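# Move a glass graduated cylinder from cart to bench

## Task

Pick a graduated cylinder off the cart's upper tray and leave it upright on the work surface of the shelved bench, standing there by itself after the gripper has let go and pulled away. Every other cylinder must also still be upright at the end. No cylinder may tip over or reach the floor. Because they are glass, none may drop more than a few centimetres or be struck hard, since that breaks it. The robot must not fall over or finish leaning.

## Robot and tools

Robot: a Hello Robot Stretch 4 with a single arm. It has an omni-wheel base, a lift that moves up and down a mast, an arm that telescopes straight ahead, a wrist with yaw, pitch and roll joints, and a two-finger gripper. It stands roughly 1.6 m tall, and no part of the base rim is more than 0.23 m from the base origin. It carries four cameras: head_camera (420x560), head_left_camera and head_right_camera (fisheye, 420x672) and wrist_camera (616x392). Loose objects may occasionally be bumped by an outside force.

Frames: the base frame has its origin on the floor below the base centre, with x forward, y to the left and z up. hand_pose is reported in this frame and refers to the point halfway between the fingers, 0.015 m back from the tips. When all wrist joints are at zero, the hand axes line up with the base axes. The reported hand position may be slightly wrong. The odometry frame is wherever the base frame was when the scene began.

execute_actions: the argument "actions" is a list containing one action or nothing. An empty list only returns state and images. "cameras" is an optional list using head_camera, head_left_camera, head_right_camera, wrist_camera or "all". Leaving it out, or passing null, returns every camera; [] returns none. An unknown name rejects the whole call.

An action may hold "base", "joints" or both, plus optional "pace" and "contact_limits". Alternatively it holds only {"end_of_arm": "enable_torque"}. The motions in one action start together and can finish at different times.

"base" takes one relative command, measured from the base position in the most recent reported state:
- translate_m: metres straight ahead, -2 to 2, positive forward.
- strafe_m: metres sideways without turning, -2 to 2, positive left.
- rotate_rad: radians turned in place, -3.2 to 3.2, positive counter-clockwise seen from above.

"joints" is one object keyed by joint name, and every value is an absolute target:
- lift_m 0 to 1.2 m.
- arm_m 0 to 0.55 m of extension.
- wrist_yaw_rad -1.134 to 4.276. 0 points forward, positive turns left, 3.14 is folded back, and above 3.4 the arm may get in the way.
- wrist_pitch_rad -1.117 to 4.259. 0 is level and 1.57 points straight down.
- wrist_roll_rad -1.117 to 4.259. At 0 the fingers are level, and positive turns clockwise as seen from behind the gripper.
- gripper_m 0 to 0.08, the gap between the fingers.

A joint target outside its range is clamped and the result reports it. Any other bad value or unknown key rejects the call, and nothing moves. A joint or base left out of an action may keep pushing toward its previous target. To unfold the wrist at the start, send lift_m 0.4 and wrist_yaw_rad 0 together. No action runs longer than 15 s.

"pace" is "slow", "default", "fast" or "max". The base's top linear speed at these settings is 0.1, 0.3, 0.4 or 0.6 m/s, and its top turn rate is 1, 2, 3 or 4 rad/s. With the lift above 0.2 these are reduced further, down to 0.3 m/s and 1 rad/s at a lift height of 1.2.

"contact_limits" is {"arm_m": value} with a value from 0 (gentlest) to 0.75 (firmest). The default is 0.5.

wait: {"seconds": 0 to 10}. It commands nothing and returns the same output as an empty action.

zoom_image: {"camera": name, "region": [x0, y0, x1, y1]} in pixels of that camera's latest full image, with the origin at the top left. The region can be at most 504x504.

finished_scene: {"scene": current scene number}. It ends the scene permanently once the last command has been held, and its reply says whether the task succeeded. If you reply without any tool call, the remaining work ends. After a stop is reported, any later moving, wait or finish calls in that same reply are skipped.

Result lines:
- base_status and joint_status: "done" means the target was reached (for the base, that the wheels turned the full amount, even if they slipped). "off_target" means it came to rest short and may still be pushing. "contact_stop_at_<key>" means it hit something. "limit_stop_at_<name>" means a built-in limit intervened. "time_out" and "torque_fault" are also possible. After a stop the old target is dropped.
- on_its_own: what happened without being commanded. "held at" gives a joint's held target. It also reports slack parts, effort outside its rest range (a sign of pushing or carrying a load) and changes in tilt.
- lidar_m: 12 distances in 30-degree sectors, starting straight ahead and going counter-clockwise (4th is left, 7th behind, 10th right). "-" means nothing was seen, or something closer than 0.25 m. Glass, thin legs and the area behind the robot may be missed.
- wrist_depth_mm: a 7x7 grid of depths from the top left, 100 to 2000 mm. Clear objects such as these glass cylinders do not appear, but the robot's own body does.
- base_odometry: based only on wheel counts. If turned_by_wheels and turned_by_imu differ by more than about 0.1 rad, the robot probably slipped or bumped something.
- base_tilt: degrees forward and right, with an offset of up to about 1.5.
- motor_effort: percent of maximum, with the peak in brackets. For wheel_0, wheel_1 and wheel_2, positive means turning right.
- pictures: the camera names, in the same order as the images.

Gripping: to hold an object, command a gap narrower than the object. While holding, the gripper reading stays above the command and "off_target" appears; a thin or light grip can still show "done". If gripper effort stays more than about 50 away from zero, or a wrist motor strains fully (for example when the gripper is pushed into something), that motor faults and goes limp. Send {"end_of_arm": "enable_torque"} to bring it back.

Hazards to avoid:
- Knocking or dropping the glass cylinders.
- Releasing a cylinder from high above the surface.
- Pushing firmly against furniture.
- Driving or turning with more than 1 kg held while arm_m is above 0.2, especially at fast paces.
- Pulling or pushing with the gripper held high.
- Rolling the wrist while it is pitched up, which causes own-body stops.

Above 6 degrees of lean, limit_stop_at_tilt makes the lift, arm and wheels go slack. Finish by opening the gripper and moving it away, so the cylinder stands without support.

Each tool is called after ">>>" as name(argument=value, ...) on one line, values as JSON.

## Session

>>> execute_actions(actions=[{"joints":{"lift_m":0.6,"wrist_yaw_rad":0,"gripper_m":0.08}}])

Scene clock: 2.47 s.
base_odometry: x=+0.000 y=+0.000 heading=+0.000 (m, m, rad; odometry frame)
turned_by_wheels: +0.000 (rad since the last result)
turned_by_imu: +0.000 (rad since the last result)
base_tilt: forward=+0.2 right=-0.6 (deg)
lidar_m: 1.11 1.13 1.31 1.39 1.37 1.67 1.97 1.67 1.81 2.05 2.08 1.33
base_status: not commanded
joint_positions: lift_m=+0.600 arm_m=-0.001 wrist_yaw_rad=+0.000 wrist_pitch_rad=-0.010 wrist_roll_rad=-0.014 gripper_m=+0.080
joint_status: all done
motor_effort: lift_m=+23(23) arm_m=+0(0) wrist_yaw_rad=-2(6) wrist_pitch_rad=-8(8) wrist_roll_rad=-1(1) gripper_m=+0(4) wheel_0=+0(0) wheel_1=+0(0) wheel_2=+0(0) (%)
hand_pose: x=+0.3823 y=-0.0874 z=+0.7800 quat_wxyz=(+1.000, -0.007, -0.005, +0.000) (m; base frame)
wrist_depth_mm: 1118 1160 1205 1281 1708 1808 1921 / 1308 1397 1499 1576 1661 1808 1921 / 1366 1397 1499 1078 1618 1808 1921 / 842 891 931 1008 1060 1756 1921 / 854 878 931 1008 1042 1756 1983 / 842 891 946 991 1042 1708 1863 / - - 142 976 1025 - -
pictures: head_camera, head_left_camera, head_right_camera, wrist_camera
camera_calibration (this result's frames):
wrist_camera: T_world_to_cam=[[0.0131056, -0.999819, -0.013818, -0.0811243], [0.0109509, 0.0139619, -0.999843, 0.836236], [0.999854, 0.0129522, 0.0111319, -0.240661], [0, 0, 0, 1]] pos_world=[0.232532, -0.089668, 0.837663]
Images, in order (width x height): head_camera 420x560, head_left_camera 420x672, head_right_camera 420x672, wrist_camera 616x392.

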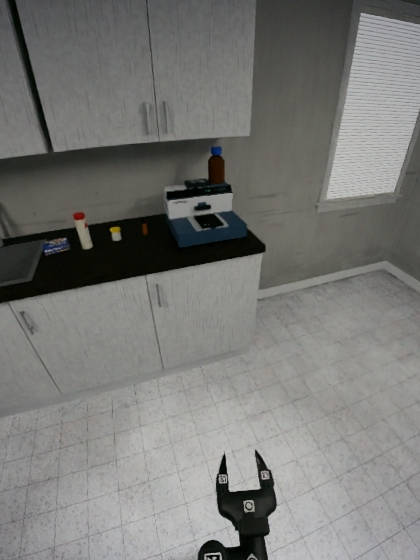

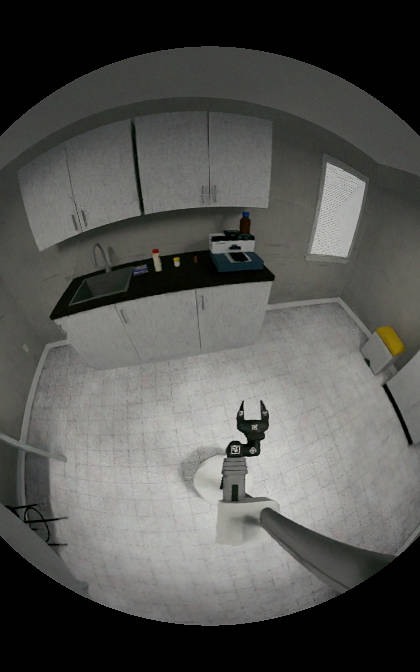

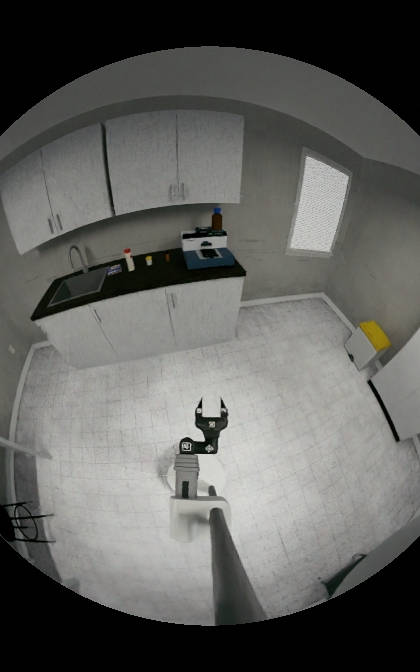

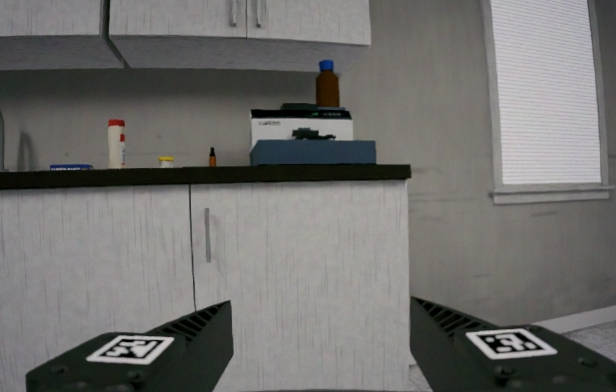

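Bench left; cart likely behind-right.

>>> execute_actions(actions=[{"base":{"rotate_rad":-2.6},"joints":{"lift_m":0.68}}], cameras=["head_camera","head_left_camera"])

Scene clock: 5.13 s.
base_odometry: x=+0.000 y=+0.000 heading=-2.600 (m, m, rad; odometry frame)
turned_by_wheels: -2.600 (rad since the last result)
turned_by_imu: -2.635 (rad since the last result)
base_tilt: forward=+0.1 right=-0.8 (deg)
lidar_m: 1.65 1.82 2.07 2.08 1.34 1.10 1.13 1.33 1.38 1.39 1.69 1.95
base_status: done
joint_positions: lift_m=+0.680 arm_m=-0.001 wrist_yaw_rad=+0.000 wrist_pitch_rad=-0.010 wrist_roll_rad=-0.014 gripper_m=+0.080
joint_status: all done
motor_effort: lift_m=+22(24) arm_m=+0(0) wrist_yaw_rad=+0(2) wrist_pitch_rad=-8(8) wrist_roll_rad=-1(1) gripper_m=+1(1) wheel_0=-1(6) wheel_1=-2(8) wheel_2=-2(5) (%)
hand_pose: x=+0.3823 y=-0.0875 z=+0.8601 quat_wxyz=(+1.000, -0.007, -0.005, +0.000) (m; base frame)
wrist_depth_mm: - - 1983 1808 1618 1537 1464 / - - 1863 1756 1661 1576 1499 / - - 1921 1808 1661 1537 1499 / - - 1921 1808 1661 1576 1537 / - - 1863 1808 1661 1576 1430 / - - 1708 1808 1708 1537 1464 / - - 142 1756 1661 - -
pictures: head_camera, head_left_camera
Images, in order (width x height): head_camera 420x560, head_left_camera 420x672.

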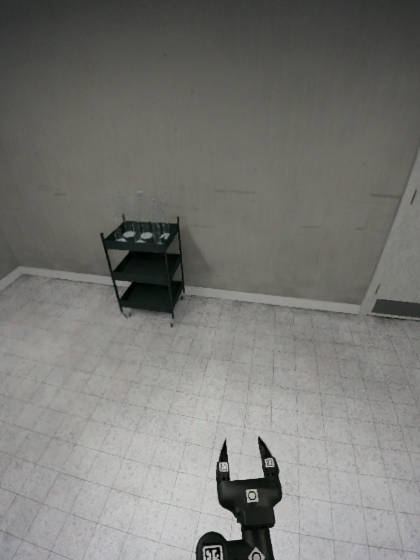

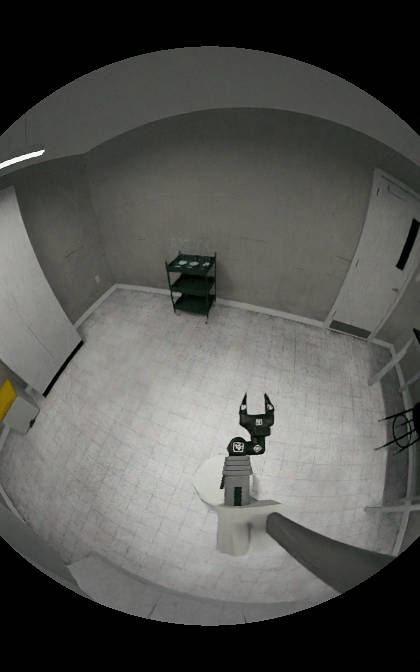

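>>> execute_actions(actions=[{"base":{"rotate_rad":-0.3}}], cameras=[])

>>> execute_actions(actions=[{"base":{"strafe_m":1.05}}], cameras=[])

>>> execute_actions(actions=[{"base":{"translate_m":0.6}}], cameras=["head_camera","wrist_camera"])

Scene clock: 8.80 s.
base_odometry: x=+0.000 y=+0.000 heading=-2.901 (m, m, rad; odometry frame)
turned_by_wheels: -0.300 (rad since the last result)
turned_by_imu: -0.304 (rad since the last result)
base_tilt: forward=+0.0 right=-0.6 (deg)
lidar_m: 1.94 1.67 2.17 2.06 2.17 1.21 1.11 1.14 1.53 1.38 1.45 2.07
base_status: done
joint_positions: lift_m=+0.680 arm_m=-0.001 wrist_yaw_rad=+0.000 wrist_pitch_rad=-0.010 wrist_roll_rad=-0.014 gripper_m=+0.080
joint_status: not commanded
motor_effort: lift_m=+21(22) arm_m=+0(1) wrist_yaw_rad=-1(1) wrist_pitch_rad=-7(8) wrist_roll_rad=-1(0) gripper_m=+1(0) wheel_0=+0(3) wheel_1=-1(5) wheel_2=-2(4) (%)
hand_pose: x=+0.3823 y=-0.0874 z=+0.8601 quat_wxyz=(+1.000, -0.007, -0.005, +0.000) (m; base frame)
wrist_depth_mm: 1756 1756 1708 1708 1708 1708 1708 / 1756 1708 1756 1708 1708 1708 1708 / 1756 1708 1708 1756 1708 1708 1708 / 1756 1808 1756 1756 1808 1708 1661 / 1756 1756 1808 1708 1756 1708 1756 / 1661 1661 1756 1808 1756 1756 1708 / - - 142 1756 1756 - -
pictures: none
No camera images: the call's "cameras" was empty. Leave "cameras" out to get every camera's image.

Scene clock: 13.63 s.
base_odometry: x=+0.251 y=-1.020 heading=-2.901 (m, m, rad; odometry frame)
turned_by_wheels: +0.000 (rad since the last result)
turned_by_imu: +0.002 (rad since the last result)
base_tilt: forward=+0.0 right=-0.6 (deg)
lidar_m: 1.48 2.00 1.05 1.00 1.11 1.83 1.67 1.24 1.64 2.46 2.56 2.01
base_status: done
joint_positions: lift_m=+0.680 arm_m=-0.001 wrist_yaw_rad=+0.000 wrist_pitch_rad=-0.010 wrist_roll_rad=-0.014 gripper_m=+0.080
joint_status: not commanded
motor_effort: lift_m=+21(22) arm_m=+0(0) wrist_yaw_rad=-1(1) wrist_pitch_rad=-7(8) wrist_roll_rad=+0(1) gripper_m=+1(1) wheel_0=+1(9) wheel_1=-1(8) wheel_2=-1(5) (%)
hand_pose: x=+0.3823 y=-0.0874 z=+0.8601 quat_wxyz=(+1.000, -0.007, -0.005, +0.000) (m; base frame)
wrist_depth_mm: 1708 1708 1661 1708 1708 1708 1661 / 1708 1708 1708 1708 1708 1661 1756 / 1708 1756 1708 1708 1708 1661 1661 / 1708 1756 1708 1708 1708 1756 1756 / 1756 1708 1756 1618 1661 1708 1661 / 1708 1708 1756 1576 1618 1708 1708 / - - 142 1576 1661 - -
pictures: none
No camera images: the call's "cameras" was empty. Leave "cameras" out to get every camera's image.

Scene clock: 17.10 s.
base_odometry: x=-0.332 y=-1.163 heading=-2.901 (m, m, rad; odometry frame)
turned_by_wheels: +0.000 (rad since the last result)
turned_by_imu: +0.000 (rad since the last result)
base_tilt: forward=+0.2 right=-0.6 (deg)
lidar_m: 0.89 1.33 1.55 1.01 1.02 1.48 1.82 1.84 2.47 2.44 1.95 0.94
base_status: done
joint_positions: lift_m=+0.680 arm_m=-0.001 wrist_yaw_rad=+0.000 wrist_pitch_rad=-0.010 wrist_roll_rad=-0.014 gripper_m=+0.080
joint_status: not commanded
motor_effort: lift_m=+22(21) arm_m=-1(0) wrist_yaw_rad=-1(1) wrist_pitch_rad=-8(8) wrist_roll_rad=-1(0) gripper_m=+1(1) wheel_0=+0(4) wheel_1=-1(4) wheel_2=+0(13) (%)
hand_pose: x=+0.3824 y=-0.0874 z=+0.8601 quat_wxyz=(+1.000, -0.007, -0.005, +0.000) (m; base frame)
wrist_depth_mm: 1138 1118 1118 1118 1098 1118 1118 / 1118 1118 1138 1118 1098 1098 1098 / 1138 1118 1118 1118 1098 1138 1118 / 1138 1118 1118 1118 1118 1098 1118 / 1138 1118 1118 1098 1138 1118 1098 / 1138 1118 759 699 707 1138 1098 / - - 142 1025 1042 - -
pictures: head_camera, wrist_camera
camera_calibration (this result's frames):
wrist_camera: T_world_to_cam=[[0.0128116, -0.999822, -0.013816, -0.0799699], [0.0109551, 0.0139566, -0.999843, 0.916321], [0.999858, 0.0126582, 0.011132, -0.241594], [0, 0, 0, 1]] pos_world=[0.232546, -0.0896863, 0.917762]
Images, in order (width x height): head_camera 420x560, wrist_camera 616x392.

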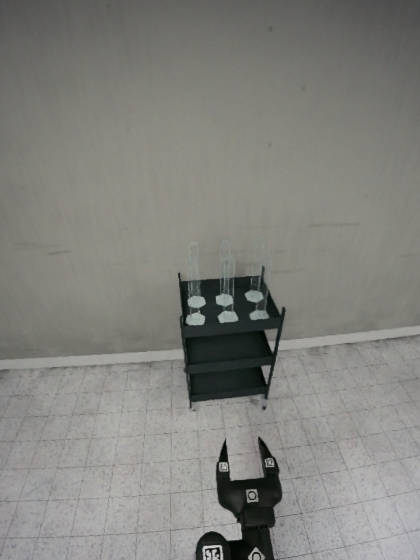

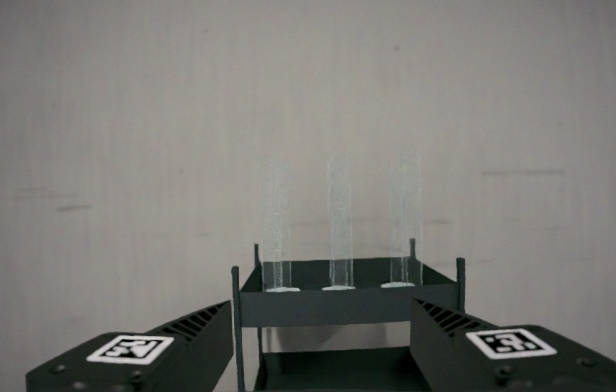

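>>> execute_actions(actions=[{"base":{"strafe_m":-0.06}}], cameras=[])

>>> execute_actions(actions=[{"base":{"translate_m":0.3},"joints":{"arm_m":0.15}}], cameras=["wrist_camera"])

Scene clock: 18.43 s.
base_odometry: x=-0.346 y=-1.105 heading=-2.901 (m, m, rad; odometry frame)
turned_by_wheels: +0.000 (rad since the last result)
turned_by_imu: +0.000 (rad since the last result)
base_tilt: forward=+0.1 right=-0.4 (deg)
lidar_m: 0.89 1.36 1.63 1.08 1.13 1.59 1.79 1.82 2.48 2.37 1.94 0.98
base_status: done
joint_positions: lift_m=+0.680 arm_m=-0.001 wrist_yaw_rad=+0.000 wrist_pitch_rad=-0.010 wrist_roll_rad=-0.014 gripper_m=+0.080
joint_status: not commanded
motor_effort: lift_m=+22(21) arm_m=+0(1) wrist_yaw_rad=-1(1) wrist_pitch_rad=-8(8) wrist_roll_rad=-1(1) gripper_m=+1(1) wheel_0=-1(7) wheel_1=+0(8) wheel_2=-1(2) (%)
hand_pose: x=+0.3823 y=-0.0874 z=+0.8601 quat_wxyz=(+1.000, -0.007, -0.005, +0.000) (m; base frame)
wrist_depth_mm: 1118 1118 1098 1118 1118 1118 1118 / 1118 1138 1118 1118 1118 1118 1118 / 1138 1118 1118 1118 1138 1118 1098 / 1118 1118 1138 1118 1118 1118 1138 / 1138 1118 1118 1160 1118 1138 1118 / 1138 1118 699 707 715 1138 1118 / - - 142 1025 1042 - -
pictures: none
No camera images: the call's "cameras" was empty. Leave "cameras" out to get every camera's image.

Scene clock: 20.90 s.
base_odometry: x=-0.638 y=-1.176 heading=-2.901 (m, m, rad; odometry frame)
turned_by_wheels: +0.000 (rad since the last result)
turned_by_imu: +0.000 (rad since the last result)
base_tilt: forward=+0.2 right=-0.6 (deg)
lidar_m: 0.59 1.07 1.46 1.10 1.13 1.51 2.10 2.17 2.51 2.38 1.54 0.66
base_status: done
joint_positions: lift_m=+0.680 arm_m=+0.149 wrist_yaw_rad=+0.000 wrist_pitch_rad=-0.010 wrist_roll_rad=-0.014 gripper_m=+0.080
joint_status: all done
motor_effort: lift_m=+21(22) arm_m=+6(7) wrist_yaw_rad=-2(0) wrist_pitch_rad=-7(8) wrist_roll_rad=+0(1) gripper_m=+1(1) wheel_0=+1(5) wheel_1=+0(5) wheel_2=+0(6) (%)
hand_pose: x=+0.5324 y=-0.0874 z=+0.8602 quat_wxyz=(+1.000, -0.007, -0.005, +0.000) (m; base frame)
wrist_depth_mm: 676 691 676 683 668 676 676 / 683 683 683 683 676 683 676 / 683 683 676 676 676 676 668 / 683 676 683 676 691 676 676 / 683 683 683 683 683 668 676 / 683 691 683 676 591 683 676 / - - 142 549 508 - -
pictures: wrist_camera
camera_calibration (this result's frames):
wrist_camera: T_world_to_cam=[[0.0129564, -0.999821, -0.0138154, -0.0819392], [0.0109927, 0.0139581, -0.999842, 0.914665], [0.999856, 0.0128025, 0.0111715, -0.39166], [0, 0, 0, 1]] pos_world=[0.382611, -0.0896773, 0.917764]
Images, in order (width x height): wrist_camera 616x392.

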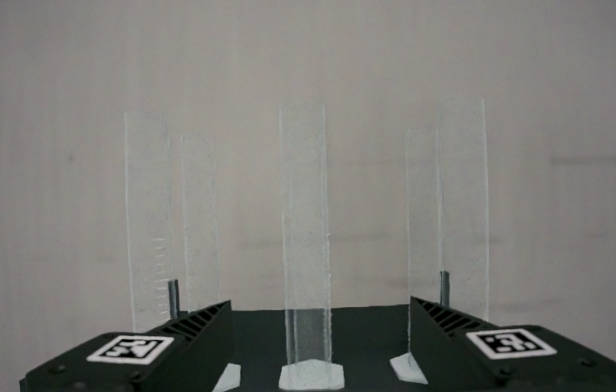

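>>> execute_actions(actions=[{"base":{"strafe_m":0.006},"joints":{"arm_m":0.32},"pace":"slow"}], cameras=["wrist_camera"])

Scene clock: 24.03 s.
base_odometry: x=-0.636 y=-1.182 heading=-2.901 (m, m, rad; odometry frame)
turned_by_wheels: +0.000 (rad since the last result)
turned_by_imu: +0.000 (rad since the last result)
base_tilt: forward=+0.2 right=-0.5 (deg)
lidar_m: 0.59 1.08 1.45 1.13 1.12 1.53 2.11 2.13 2.50 2.39 1.52 0.64
base_status: done
joint_positions: lift_m=+0.680 arm_m=+0.319 wrist_yaw_rad=+0.000 wrist_pitch_rad=-0.010 wrist_roll_rad=-0.014 gripper_m=+0.080
joint_status: all done
motor_effort: lift_m=+22(21) arm_m=+7(8) wrist_yaw_rad=-1(1) wrist_pitch_rad=-7(7) wrist_roll_rad=-2(0) gripper_m=+1(1) wheel_0=-1(3) wheel_1=+1(8) wheel_2=+0(2) (%)
hand_pose: x=+0.7023 y=-0.0874 z=+0.8602 quat_wxyz=(+1.000, -0.007, -0.005, +0.000) (m; base frame)
wrist_depth_mm: 512 508 508 508 512 504 504 / 512 512 508 508 508 508 504 / 517 512 517 508 512 508 500 / 517 508 508 512 512 512 508 / 517 517 512 508 508 504 512 / 512 517 517 512 512 517 512 / - - 142 415 421 - -
pictures: wrist_camera
camera_calibration (this result's frames):
wrist_camera: T_world_to_cam=[[0.0128235, -0.999822, -0.0138155, -0.0840755], [0.0109945, 0.0139568, -0.999842, 0.912796], [0.999857, 0.0126695, 0.0111716, -0.561559], [0, 0, 0, 1]] pos_world=[0.552521, -0.0896856, 0.917764]
Images, in order (width x height): wrist_camera 616x392.

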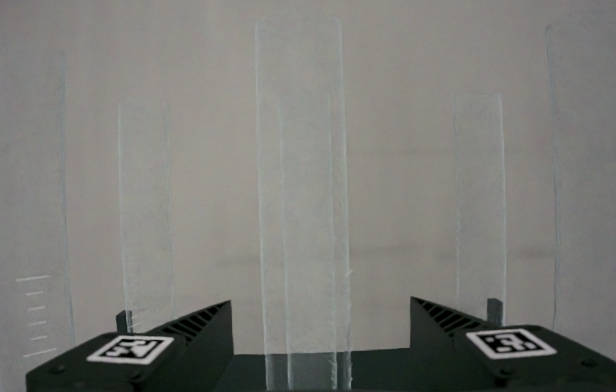

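Width 88; need about 0.028 more.

>>> execute_actions(actions=[{"base":{"strafe_m":0.005},"joints":{"arm_m":0.35},"pace":"slow"}], cameras=[])

>>> execute_actions(actions=[{"joints":{"gripper_m":0.02},"pace":"slow"}], cameras=["wrist_camera"])

Scene clock: 25.53 s.
base_odometry: x=-0.635 y=-1.187 heading=-2.901 (m, m, rad; odometry frame)
turned_by_wheels: +0.000 (rad since the last result)
turned_by_imu: +0.000 (rad since the last result)
base_tilt: forward=+0.1 right=-0.7 (deg)
lidar_m: 0.58 1.06 1.44 1.11 1.13 1.53 2.11 2.17 2.53 2.39 1.51 0.65
base_status: done
joint_positions: lift_m=+0.680 arm_m=+0.349 wrist_yaw_rad=+0.000 wrist_pitch_rad=-0.010 wrist_roll_rad=-0.014 gripper_m=+0.080
joint_status: all done
motor_effort: lift_m=+22(22) arm_m=+7(7) wrist_yaw_rad=-1(1) wrist_pitch_rad=-7(8) wrist_roll_rad=-2(0) gripper_m=+1(1) wheel_0=-3(5) wheel_1=+0(5) wheel_2=+0(3) (%)
hand_pose: x=+0.7323 y=-0.0874 z=+0.8602 quat_wxyz=(+1.000, -0.007, -0.005, +0.000) (m; base frame)
wrist_depth_mm: 480 484 480 480 477 477 477 / 484 480 480 480 477 480 480 / 484 484 480 480 477 480 477 / 484 484 480 480 480 480 480 / 484 480 488 480 480 484 480 / 484 480 488 484 480 484 480 / - - 142 480 387 - -
pictures: none
No camera images: the call's "cameras" was empty. Leave "cameras" out to get every camera's image.

Scene clock: 27.17 s.
base_odometry: x=-0.635 y=-1.187 heading=-2.901 (m, m, rad; odometry frame)
turned_by_wheels: +0.000 (rad since the last result)
turned_by_imu: +0.000 (rad since the last result)
base_tilt: forward=+0.0 right=-0.7 (deg)
lidar_m: 0.60 1.05 1.46 1.11 1.11 1.49 2.10 2.13 2.51 2.39 1.52 0.65
base_status: not commanded
joint_positions: lift_m=+0.680 arm_m=+0.349 wrist_yaw_rad=+0.000 wrist_pitch_rad=-0.011 wrist_roll_rad=-0.014 gripper_m=+0.041
joint_status: gripper_m off_target (ended at +0.041, target +0.020)
on_its_own: gripper_m is held at +0.036, not at your +0.020, by its contact guard: the fingers met something
motor_effort: lift_m=+22(22) arm_m=+7(7) wrist_yaw_rad=-2(2) wrist_pitch_rad=-7(7) wrist_roll_rad=-2(1) gripper_m=-35(37) wheel_0=-3(3) wheel_1=+0(0) wheel_2=+0(0) (%)
hand_pose: x=+0.7324 y=-0.0873 z=+0.8602 quat_wxyz=(+1.000, -0.007, -0.005, +0.000) (m; base frame)
wrist_depth_mm: 480 480 484 480 480 477 480 / 480 480 480 477 480 480 477 / 480 480 480 484 477 480 480 / 484 480 484 480 480 480 477 / 484 484 480 480 484 480 477 / 480 484 488 484 484 484 480 / 480 488 105 480 155 - -
pictures: wrist_camera
camera_calibration (this result's frames):
wrist_camera: T_world_to_cam=[[0.0132046, -0.999817, -0.0138111, -0.0846622], [0.0111639, 0.0139588, -0.99984, 0.912377], [0.99985, 0.0130483, 0.0113462, -0.591704], [0, 0, 0, 1]] pos_world=[0.582548, -0.0896617, 0.917775]
Images, in order (width x height): wrist_camera 616x392.

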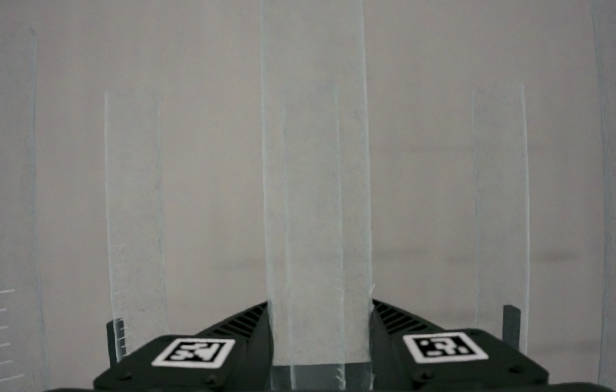

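>>> execute_actions(actions=[{"joints":{"lift_m":0.83},"pace":"slow"}], cameras=[])

>>> execute_actions(actions=[{"joints":{"arm_m":0.0}}], cameras=[])

>>> execute_actions(actions=[{"base":{"rotate_rad":-1.85},"joints":{"lift_m":1.02},"pace":"slow"}], cameras=["head_camera"])

Scene clock: 29.47 s.
base_odometry: x=-0.635 y=-1.187 heading=-2.901 (m, m, rad; odometry frame)
turned_by_wheels: +0.000 (rad since the last result)
turned_by_imu: +0.000 (rad since the last result)
base_tilt: forward=+0.2 right=-0.7 (deg)
lidar_m: 0.58 1.07 1.47 1.09 1.12 1.56 2.09 2.14 2.50 2.40 1.53 0.65
base_status: not commanded
joint_positions: lift_m=+0.830 arm_m=+0.349 wrist_yaw_rad=+0.000 wrist_pitch_rad=-0.009 wrist_roll_rad=-0.014 gripper_m=+0.041
joint_status: all done
on_its_own: gripper_m is held at +0.036, not at your +0.020, by its contact guard: the fingers met something
motor_effort: lift_m=+24(24) arm_m=+7(7) wrist_yaw_rad=-2(2) wrist_pitch_rad=-12(13) wrist_roll_rad=-1(1) gripper_m=-36(35) wheel_0=-3(3) wheel_1=+0(0) wheel_2=+0(0) (%)
hand_pose: x=+0.7324 y=-0.0874 z=+1.0096 quat_wxyz=(+1.000, -0.007, -0.004, +0.000) (m; base frame)
wrist_depth_mm: 477 480 477 480 477 477 477 / 480 484 484 480 480 480 480 / 477 484 480 484 480 477 480 / 484 484 480 484 480 480 480 / 480 484 488 480 480 484 480 / 484 484 484 484 477 484 480 / 484 484 105 480 155 - -
pictures: none
No camera images: the call's "cameras" was empty. Leave "cameras" out to get every camera's image.

Scene clock: 31.63 s.
base_odometry: x=-0.635 y=-1.187 heading=-2.901 (m, m, rad; odometry frame)
turned_by_wheels: +0.000 (rad since the last result)
turned_by_imu: +0.000 (rad since the last result)
base_tilt: forward=-0.1 right=-0.6 (deg)
lidar_m: 0.35 1.07 1.46 1.09 1.13 1.56 2.08 2.12 2.50 2.36 1.53 0.66
base_status: not commanded
joint_positions: lift_m=+0.830 arm_m=+0.001 wrist_yaw_rad=+0.000 wrist_pitch_rad=-0.008 wrist_roll_rad=-0.014 gripper_m=+0.041
joint_status: all done
on_its_own: gripper_m is held at +0.036, not at your +0.020, by its contact guard: the fingers met something
motor_effort: lift_m=+24(24) arm_m=-7(7) wrist_yaw_rad=+0(2) wrist_pitch_rad=-13(13) wrist_roll_rad=-2(2) gripper_m=-35(36) wheel_0=-3(3) wheel_1=+0(0) wheel_2=+0(1) (%)
hand_pose: x=+0.3848 y=-0.0875 z=+1.0096 quat_wxyz=(+1.000, -0.007, -0.004, +0.000) (m; base frame)
wrist_depth_mm: 820 831 831 831 831 831 820 / 820 820 831 820 820 820 820 / 820 820 820 820 831 809 820 / 831 842 831 809 831 820 831 / 820 820 831 831 820 831 820 / 820 831 820 831 831 831 820 / 831 820 105 732 155 - 820
pictures: none
No camera images: the call's "cameras" was empty. Leave "cameras" out to get every camera's image.

Scene clock: 34.77 s.
base_odometry: x=-0.635 y=-1.187 heading=+1.533 (m, m, rad; odometry frame)
turned_by_wheels: -1.850 (rad since the last result)
turned_by_imu: -1.874 (rad since the last result)
base_tilt: forward=+0.1 right=-0.6 (deg)
lidar_m: 0.33 2.28 1.26 0.62 0.60 1.14 1.55 1.11 1.22 2.65 2.09 2.35
base_status: done
joint_positions: lift_m=+1.020 arm_m=+0.001 wrist_yaw_rad=+0.000 wrist_pitch_rad=-0.008 wrist_roll_rad=-0.014 gripper_m=+0.041
joint_status: all done
on_its_own: gripper_m is held at +0.036, not at your +0.020, by its contact guard: the fingers met something
motor_effort: lift_m=+24(24) arm_m=-7(7) wrist_yaw_rad=+0(3) wrist_pitch_rad=-13(13) wrist_roll_rad=-2(1) gripper_m=-36(35) wheel_0=+1(7) wheel_1=+1(5) wheel_2=+1(5) (%)
hand_pose: x=+0.3848 y=-0.0875 z=+1.1996 quat_wxyz=(+1.000, -0.007, -0.004, +0.000) (m; base frame)
wrist_depth_mm: - - - - - - - / - - - - - - - / - - - - - - - / - - - - - - - / - - - - - - - / - - - - - - - / - - 105 - 155 - 1983
pictures: head_camera
Images, in order (width x height): head_camera 420x560.

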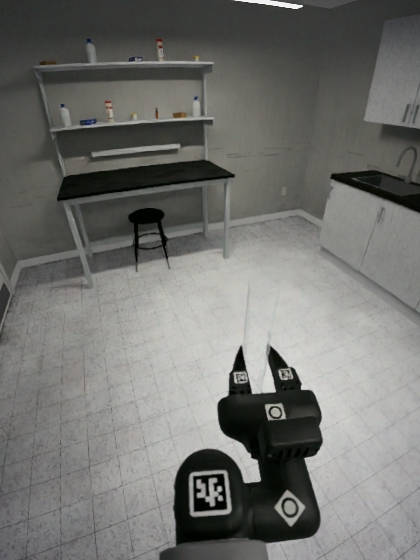

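>>> execute_actions(actions=[{"base":{"rotate_rad":0.18},"pace":"slow"}], cameras=[])

>>> execute_actions(actions=[{"base":{"translate_m":1.6}}], cameras=["head_camera"])

Scene clock: 37.20 s.
base_odometry: x=-0.635 y=-1.187 heading=+1.712 (m, m, rad; odometry frame)
turned_by_wheels: +0.180 (rad since the last result)
turned_by_imu: +0.182 (rad since the last result)
base_tilt: forward=+0.2 right=-0.6 (deg)
lidar_m: 0.35 1.75 0.67 0.58 0.63 1.29 1.45 1.09 1.40 2.39 2.08 2.57
base_status: done
joint_positions: lift_m=+1.020 arm_m=+0.001 wrist_yaw_rad=+0.000 wrist_pitch_rad=-0.008 wrist_roll_rad=-0.014 gripper_m=+0.041
joint_status: not commanded
on_its_own: gripper_m is held at +0.036, not at your +0.020, by its contact guard: the fingers met something
motor_effort: lift_m=+23(24) arm_m=-7(7) wrist_yaw_rad=-1(1) wrist_pitch_rad=-13(13) wrist_roll_rad=-1(0) gripper_m=-36(35) wheel_0=-1(6) wheel_1=-1(3) wheel_2=-1(4) (%)
hand_pose: x=+0.3848 y=-0.0874 z=+1.1996 quat_wxyz=(+1.000, -0.007, -0.004, +0.000) (m; base frame)
wrist_depth_mm: - - - - - - - / 1808 - - - - - - / 1863 - - - - - - / 1808 - - - - - - / 1808 - - - - - - / 1808 - - - - - - / 1808 - 105 - 155 - -
pictures: none
No camera images: the call's "cameras" was empty. Leave "cameras" out to get every camera's image.

Scene clock: 44.03 s.
base_odometry: x=-0.861 y=+0.397 heading=+1.712 (m, m, rad; odometry frame)
turned_by_wheels: +0.000 (rad since the last result)
turned_by_imu: +0.001 (rad since the last result)
base_tilt: forward=+0.0 right=-0.7 (deg)
lidar_m: 0.34 0.80 1.37 1.24 1.26 1.52 2.67 2.72 2.01 1.83 1.86 0.88
base_status: done
joint_positions: lift_m=+1.020 arm_m=+0.001 wrist_yaw_rad=+0.000 wrist_pitch_rad=-0.008 wrist_roll_rad=-0.014 gripper_m=+0.041
joint_status: not commanded
on_its_own: gripper_m is held at +0.036, not at your +0.020, by its contact guard: the fingers met something
motor_effort: lift_m=+23(23) arm_m=-7(7) wrist_yaw_rad=-2(2) wrist_pitch_rad=-13(13) wrist_roll_rad=+0(2) gripper_m=-36(36) wheel_0=+0(8) wheel_1=-1(3) wheel_2=+2(8) (%)
hand_pose: x=+0.3848 y=-0.0874 z=+1.1997 quat_wxyz=(+1.000, -0.007, -0.004, +0.000) (m; base frame)
wrist_depth_mm: 1205 1160 1229 1229 1255 1205 1499 / 1255 1336 1366 1366 1397 1430 1499 / 1281 1255 1336 1366 1430 1366 1499 / 1308 1336 1336 1366 1430 1430 1499 / 1281 1308 1366 1397 1397 1430 1464 / 1281 1078 1118 1060 1008 976 931 / 759 768 105 715 155 - 691
pictures: head_camera
Images, in order (width x height): head_camera 420x560.

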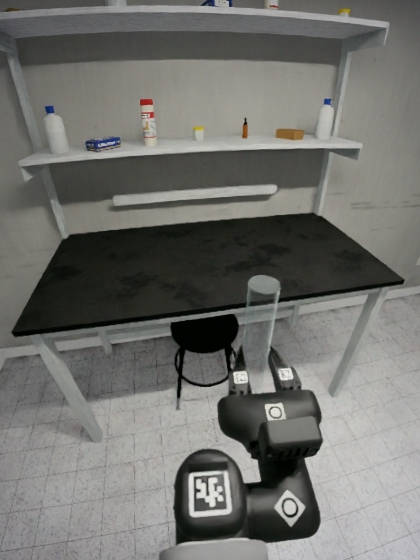

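>>> execute_actions(actions=[{"base":{"translate_m":0.3},"joints":{"arm_m":0.3}}], cameras=[])

>>> execute_actions(actions=[{"joints":{"lift_m":0.95},"pace":"slow"}], cameras=["head_camera"])

Scene clock: 46.67 s.
base_odometry: x=-0.903 y=+0.694 heading=+1.713 (m, m, rad; odometry frame)
turned_by_wheels: +0.000 (rad since the last result)
turned_by_imu: +0.000 (rad since the last result)
base_tilt: forward=+0.1 right=-0.6 (deg)
lidar_m: 0.50 0.50 0.68 1.25 1.29 1.62 2.97 3.03 1.97 1.79 0.82 0.55
base_status: done
joint_positions: lift_m=+1.020 arm_m=+0.299 wrist_yaw_rad=+0.000 wrist_pitch_rad=-0.008 wrist_roll_rad=-0.014 gripper_m=+0.041
joint_status: all done
on_its_own: gripper_m is held at +0.036, not at your +0.020, by its contact guard: the fingers met something
motor_effort: lift_m=+23(23) arm_m=+7(8) wrist_yaw_rad=-1(1) wrist_pitch_rad=-13(13) wrist_roll_rad=-1(0) gripper_m=-36(35) wheel_0=+1(2) wheel_1=+0(5) wheel_2=+2(7) (%)
hand_pose: x=+0.6824 y=-0.0874 z=+1.1997 quat_wxyz=(+1.000, -0.007, -0.004, +0.000) (m; base frame)
wrist_depth_mm: 732 741 768 788 809 820 854 / 732 530 768 798 809 831 854 / 574 621 668 715 741 750 768 / 732 750 778 788 820 842 842 / 732 768 778 798 798 820 854 / 741 750 778 798 809 831 866 / 741 741 105 715 155 - 691
pictures: none
No camera images: the call's "cameras" was empty. Leave "cameras" out to get every camera's image.

Scene clock: 48.13 s.
base_odometry: x=-0.903 y=+0.694 heading=+1.713 (m, m, rad; odometry frame)
turned_by_wheels: +0.000 (rad since the last result)
turned_by_imu: +0.000 (rad since the last result)
base_tilt: forward=+0.2 right=-0.7 (deg)
lidar_m: 0.49 0.51 0.65 1.24 1.30 1.62 2.94 3.00 1.96 1.81 0.83 0.54
base_status: not commanded
joint_positions: lift_m=+0.950 arm_m=+0.299 wrist_yaw_rad=+0.000 wrist_pitch_rad=-0.008 wrist_roll_rad=-0.014 gripper_m=+0.041
joint_status: all done
on_its_own: gripper_m is held at +0.036, not at your +0.020, by its contact guard: the fingers met something
motor_effort: lift_m=+14(21) arm_m=+6(6) wrist_yaw_rad=-2(2) wrist_pitch_rad=-12(12) wrist_roll_rad=-1(1) gripper_m=-35(35) wheel_0=+0(1) wheel_1=+0(0) wheel_2=+2(2) (%)
hand_pose: x=+0.6824 y=-0.0874 z=+1.1304 quat_wxyz=(+1.000, -0.007, -0.004, +0.000) (m; base frame)
wrist_depth_mm: 741 530 768 788 809 831 854 / 500 530 549 569 580 580 569 / 732 750 778 788 798 831 854 / 741 750 778 788 809 831 854 / 741 750 768 759 798 831 866 / 741 759 778 788 798 788 750 / 585 597 105 569 154 - 554
pictures: head_camera
Images, in order (width x height): head_camera 420x560.

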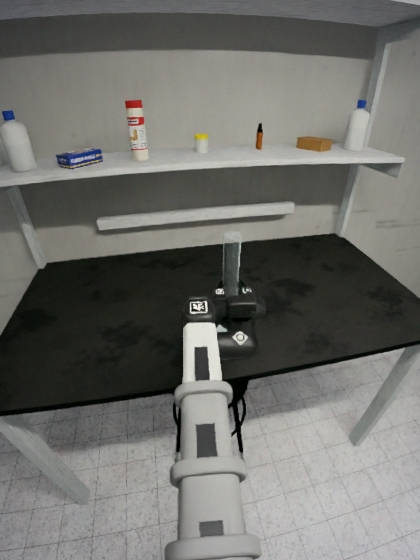

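>>> execute_actions(actions=[{"joints":{"lift_m":0.935},"pace":"slow"}], cameras=[])

Scene clock: 49.00 s.
base_odometry: x=-0.903 y=+0.694 heading=+1.713 (m, m, rad; odometry frame)
turned_by_wheels: +0.000 (rad since the last result)
turned_by_imu: +0.000 (rad since the last result)
base_tilt: forward=+0.2 right=-0.6 (deg)
lidar_m: 0.47 0.51 0.67 1.25 1.30 1.65 2.96 3.02 1.95 1.78 0.85 0.55
base_status: not commanded
joint_positions: lift_m=+0.935 arm_m=+0.299 wrist_yaw_rad=+0.000 wrist_pitch_rad=-0.008 wrist_roll_rad=-0.014 gripper_m=+0.041
joint_status: all done
on_its_own: gripper_m is held at +0.036, not at your +0.020, by its contact guard: the fingers met something
motor_effort: lift_m=+14(15) arm_m=+6(7) wrist_yaw_rad=-2(2) wrist_pitch_rad=-13(13) wrist_roll_rad=+0(1) gripper_m=-36(36) wheel_0=+1(1) wheel_1=+0(0) wheel_2=+2(2) (%)
hand_pose: x=+0.6824 y=-0.0874 z=+1.1154 quat_wxyz=(+1.000, -0.007, -0.004, +0.000) (m; base frame)
wrist_depth_mm: 741 517 615 627 647 842 854 / 544 569 603 621 634 627 621 / 732 759 778 798 809 831 854 / 741 750 778 798 809 820 854 / 741 759 778 809 809 842 854 / 732 759 768 798 778 741 699 / 559 569 105 535 155 - -
pictures: none
No camera images: the call's "cameras" was empty. Leave "cameras" out to get every camera's image.

>>> execute_actions(actions=[{"joints":{"lift_m":0.925},"pace":"slow"}], cameras=[])

Scene clock: 49.83 s.
base_odometry: x=-0.903 y=+0.694 heading=+1.713 (m, m, rad; odometry frame)
turned_by_wheels: +0.000 (rad since the last result)
turned_by_imu: +0.000 (rad since the last result)
base_tilt: forward=+0.2 right=-0.7 (deg)
lidar_m: 0.50 0.50 0.64 1.25 1.30 1.62 2.98 3.01 1.97 1.80 0.84 0.55
base_status: not commanded
joint_positions: lift_m=+0.926 arm_m=+0.299 wrist_yaw_rad=+0.000 wrist_pitch_rad=-0.018 wrist_roll_rad=-0.014 gripper_m=+0.041
joint_status: all done
on_its_own: gripper_m is held at +0.036, not at your +0.020, by its contact guard: the fingers met something
motor_effort: lift_m=+10(14) arm_m=+7(6) wrist_yaw_rad=-1(1) wrist_pitch_rad=+14(14) wrist_roll_rad=-1(1) gripper_m=-36(36) wheel_0=+1(1) wheel_1=+0(0) wheel_2=+2(2) (%)
hand_pose: x=+0.6824 y=-0.0874 z=+1.1077 quat_wxyz=(+1.000, -0.007, -0.009, +0.000) (m; base frame)
wrist_depth_mm: 741 535 615 627 809 842 759 / 539 559 591 615 615 615 603 / 741 768 778 798 820 831 854 / 741 759 778 798 820 842 854 / 732 732 759 778 820 842 854 / 741 750 778 778 798 759 732 / 569 580 105 549 155 - 525
pictures: none
No camera images: the call's "cameras" was empty. Leave "cameras" out to get every camera's image.

>>> execute_actions(actions=[{"joints":{"lift_m":0.93},"pace":"slow"}], cameras=[])

>>> execute_actions(actions=[{"joints":{"gripper_m":0.08},"pace":"slow"}], cameras=[])

>>> execute_actions(actions=[{"joints":{"arm_m":0.0}}], cameras=["head_camera"])

Scene clock: 50.57 s.
base_odometry: x=-0.903 y=+0.694 heading=+1.713 (m, m, rad; odometry frame)
turned_by_wheels: +0.000 (rad since the last result)
turned_by_imu: +0.000 (rad since the last result)
base_tilt: forward=+0.1 right=-0.6 (deg)
lidar_m: 0.49 0.51 0.68 1.24 1.29 1.62 2.97 3.01 1.96 1.80 0.85 0.57
base_status: not commanded
joint_positions: lift_m=+0.930 arm_m=+0.299 wrist_yaw_rad=+0.000 wrist_pitch_rad=-0.013 wrist_roll_rad=-0.014 gripper_m=+0.041
joint_status: all done
on_its_own: gripper_m is held at +0.036, not at your +0.020, by its contact guard: the fingers met something
motor_effort: lift_m=+22(24) arm_m=+7(6) wrist_yaw_rad=-1(1) wrist_pitch_rad=+0(14) wrist_roll_rad=+0(1) gripper_m=-35(36) wheel_0=+1(1) wheel_1=+0(0) wheel_2=+2(2) (%)
hand_pose: x=+0.6824 y=-0.0874 z=+1.1106 quat_wxyz=(+1.000, -0.007, -0.006, +0.000) (m; base frame)
wrist_depth_mm: 741 525 615 634 647 831 854 / 544 569 597 627 627 627 615 / 741 759 788 809 809 831 842 / 741 750 768 788 809 842 842 / 732 750 768 798 798 842 854 / 732 750 759 778 768 741 715 / 559 569 105 535 155 - -
pictures: none
No camera images: the call's "cameras" was empty. Leave "cameras" out to get every camera's image.

Scene clock: 52.07 s.
base_odometry: x=-0.903 y=+0.694 heading=+1.713 (m, m, rad; odometry frame)
turned_by_wheels: +0.000 (rad since the last result)
turned_by_imu: +0.000 (rad since the last result)
base_tilt: forward=+0.1 right=-0.5 (deg)
lidar_m: 0.50 0.49 0.65 1.26 1.29 1.65 2.95 3.01 1.99 1.79 0.79 0.54
base_status: not commanded
joint_positions: lift_m=+0.930 arm_m=+0.299 wrist_yaw_rad=+0.000 wrist_pitch_rad=-0.011 wrist_roll_rad=-0.014 gripper_m=+0.080
joint_status: all done
motor_effort: lift_m=+22(22) arm_m=+6(6) wrist_yaw_rad=-2(1) wrist_pitch_rad=-7(7) wrist_roll_rad=+1(1) gripper_m=+2(39) wheel_0=+1(1) wheel_1=+0(0) wheel_2=+2(2) (%)
hand_pose: x=+0.6824 y=-0.0874 z=+1.1102 quat_wxyz=(+1.000, -0.007, -0.005, +0.000) (m; base frame)
wrist_depth_mm: 741 455 615 640 647 820 866 / 554 580 609 640 640 634 634 / 741 768 778 820 820 842 854 / 741 768 768 798 820 831 842 / 741 759 759 798 820 831 854 / 741 759 759 788 778 723 707 / - - 142 549 517 - -
pictures: none
No camera images: the call's "cameras" was empty. Leave "cameras" out to get every camera's image.

Scene clock: 54.07 s.
base_odometry: x=-0.903 y=+0.694 heading=+1.713 (m, m, rad; odometry frame)
turned_by_wheels: +0.000 (rad since the last result)
turned_by_imu: +0.000 (rad since the last result)
base_tilt: forward=+0.1 right=-0.5 (deg)
lidar_m: 0.47 0.51 0.65 1.24 1.30 1.64 2.97 3.01 1.97 1.80 0.82 0.56
base_status: not commanded
joint_positions: lift_m=+0.930 arm_m=+0.001 wrist_yaw_rad=+0.000 wrist_pitch_rad=-0.010 wrist_roll_rad=-0.014 gripper_m=+0.080
joint_status: all done
motor_effort: lift_m=+22(22) arm_m=-7(8) wrist_yaw_rad=+0(1) wrist_pitch_rad=-8(8) wrist_roll_rad=+0(0) gripper_m=+1(1) wheel_0=+1(1) wheel_1=+0(0) wheel_2=+2(2) (%)
hand_pose: x=+0.3848 y=-0.0875 z=+1.1101 quat_wxyz=(+1.000, -0.007, -0.005, +0.000) (m; base frame)
wrist_depth_mm: 1025 1060 1060 1078 1118 1160 1160 / 798 1042 831 1078 1118 1118 1182 / 931 1025 1060 1078 1118 1138 1078 / 1008 1025 1042 1060 1118 1160 1160 / 1008 1042 1042 1078 1098 1138 1160 / 798 809 820 798 788 732 715 / - - 142 549 517 - -
pictures: head_camera
Images, in order (width x height): head_camera 420x560.

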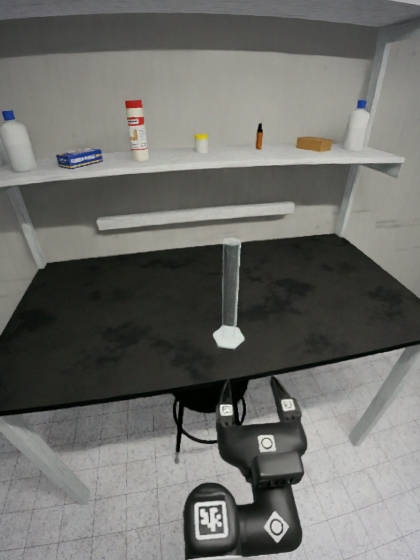

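>>> finished_scene(scene=2)

The scene is finished: the task was done.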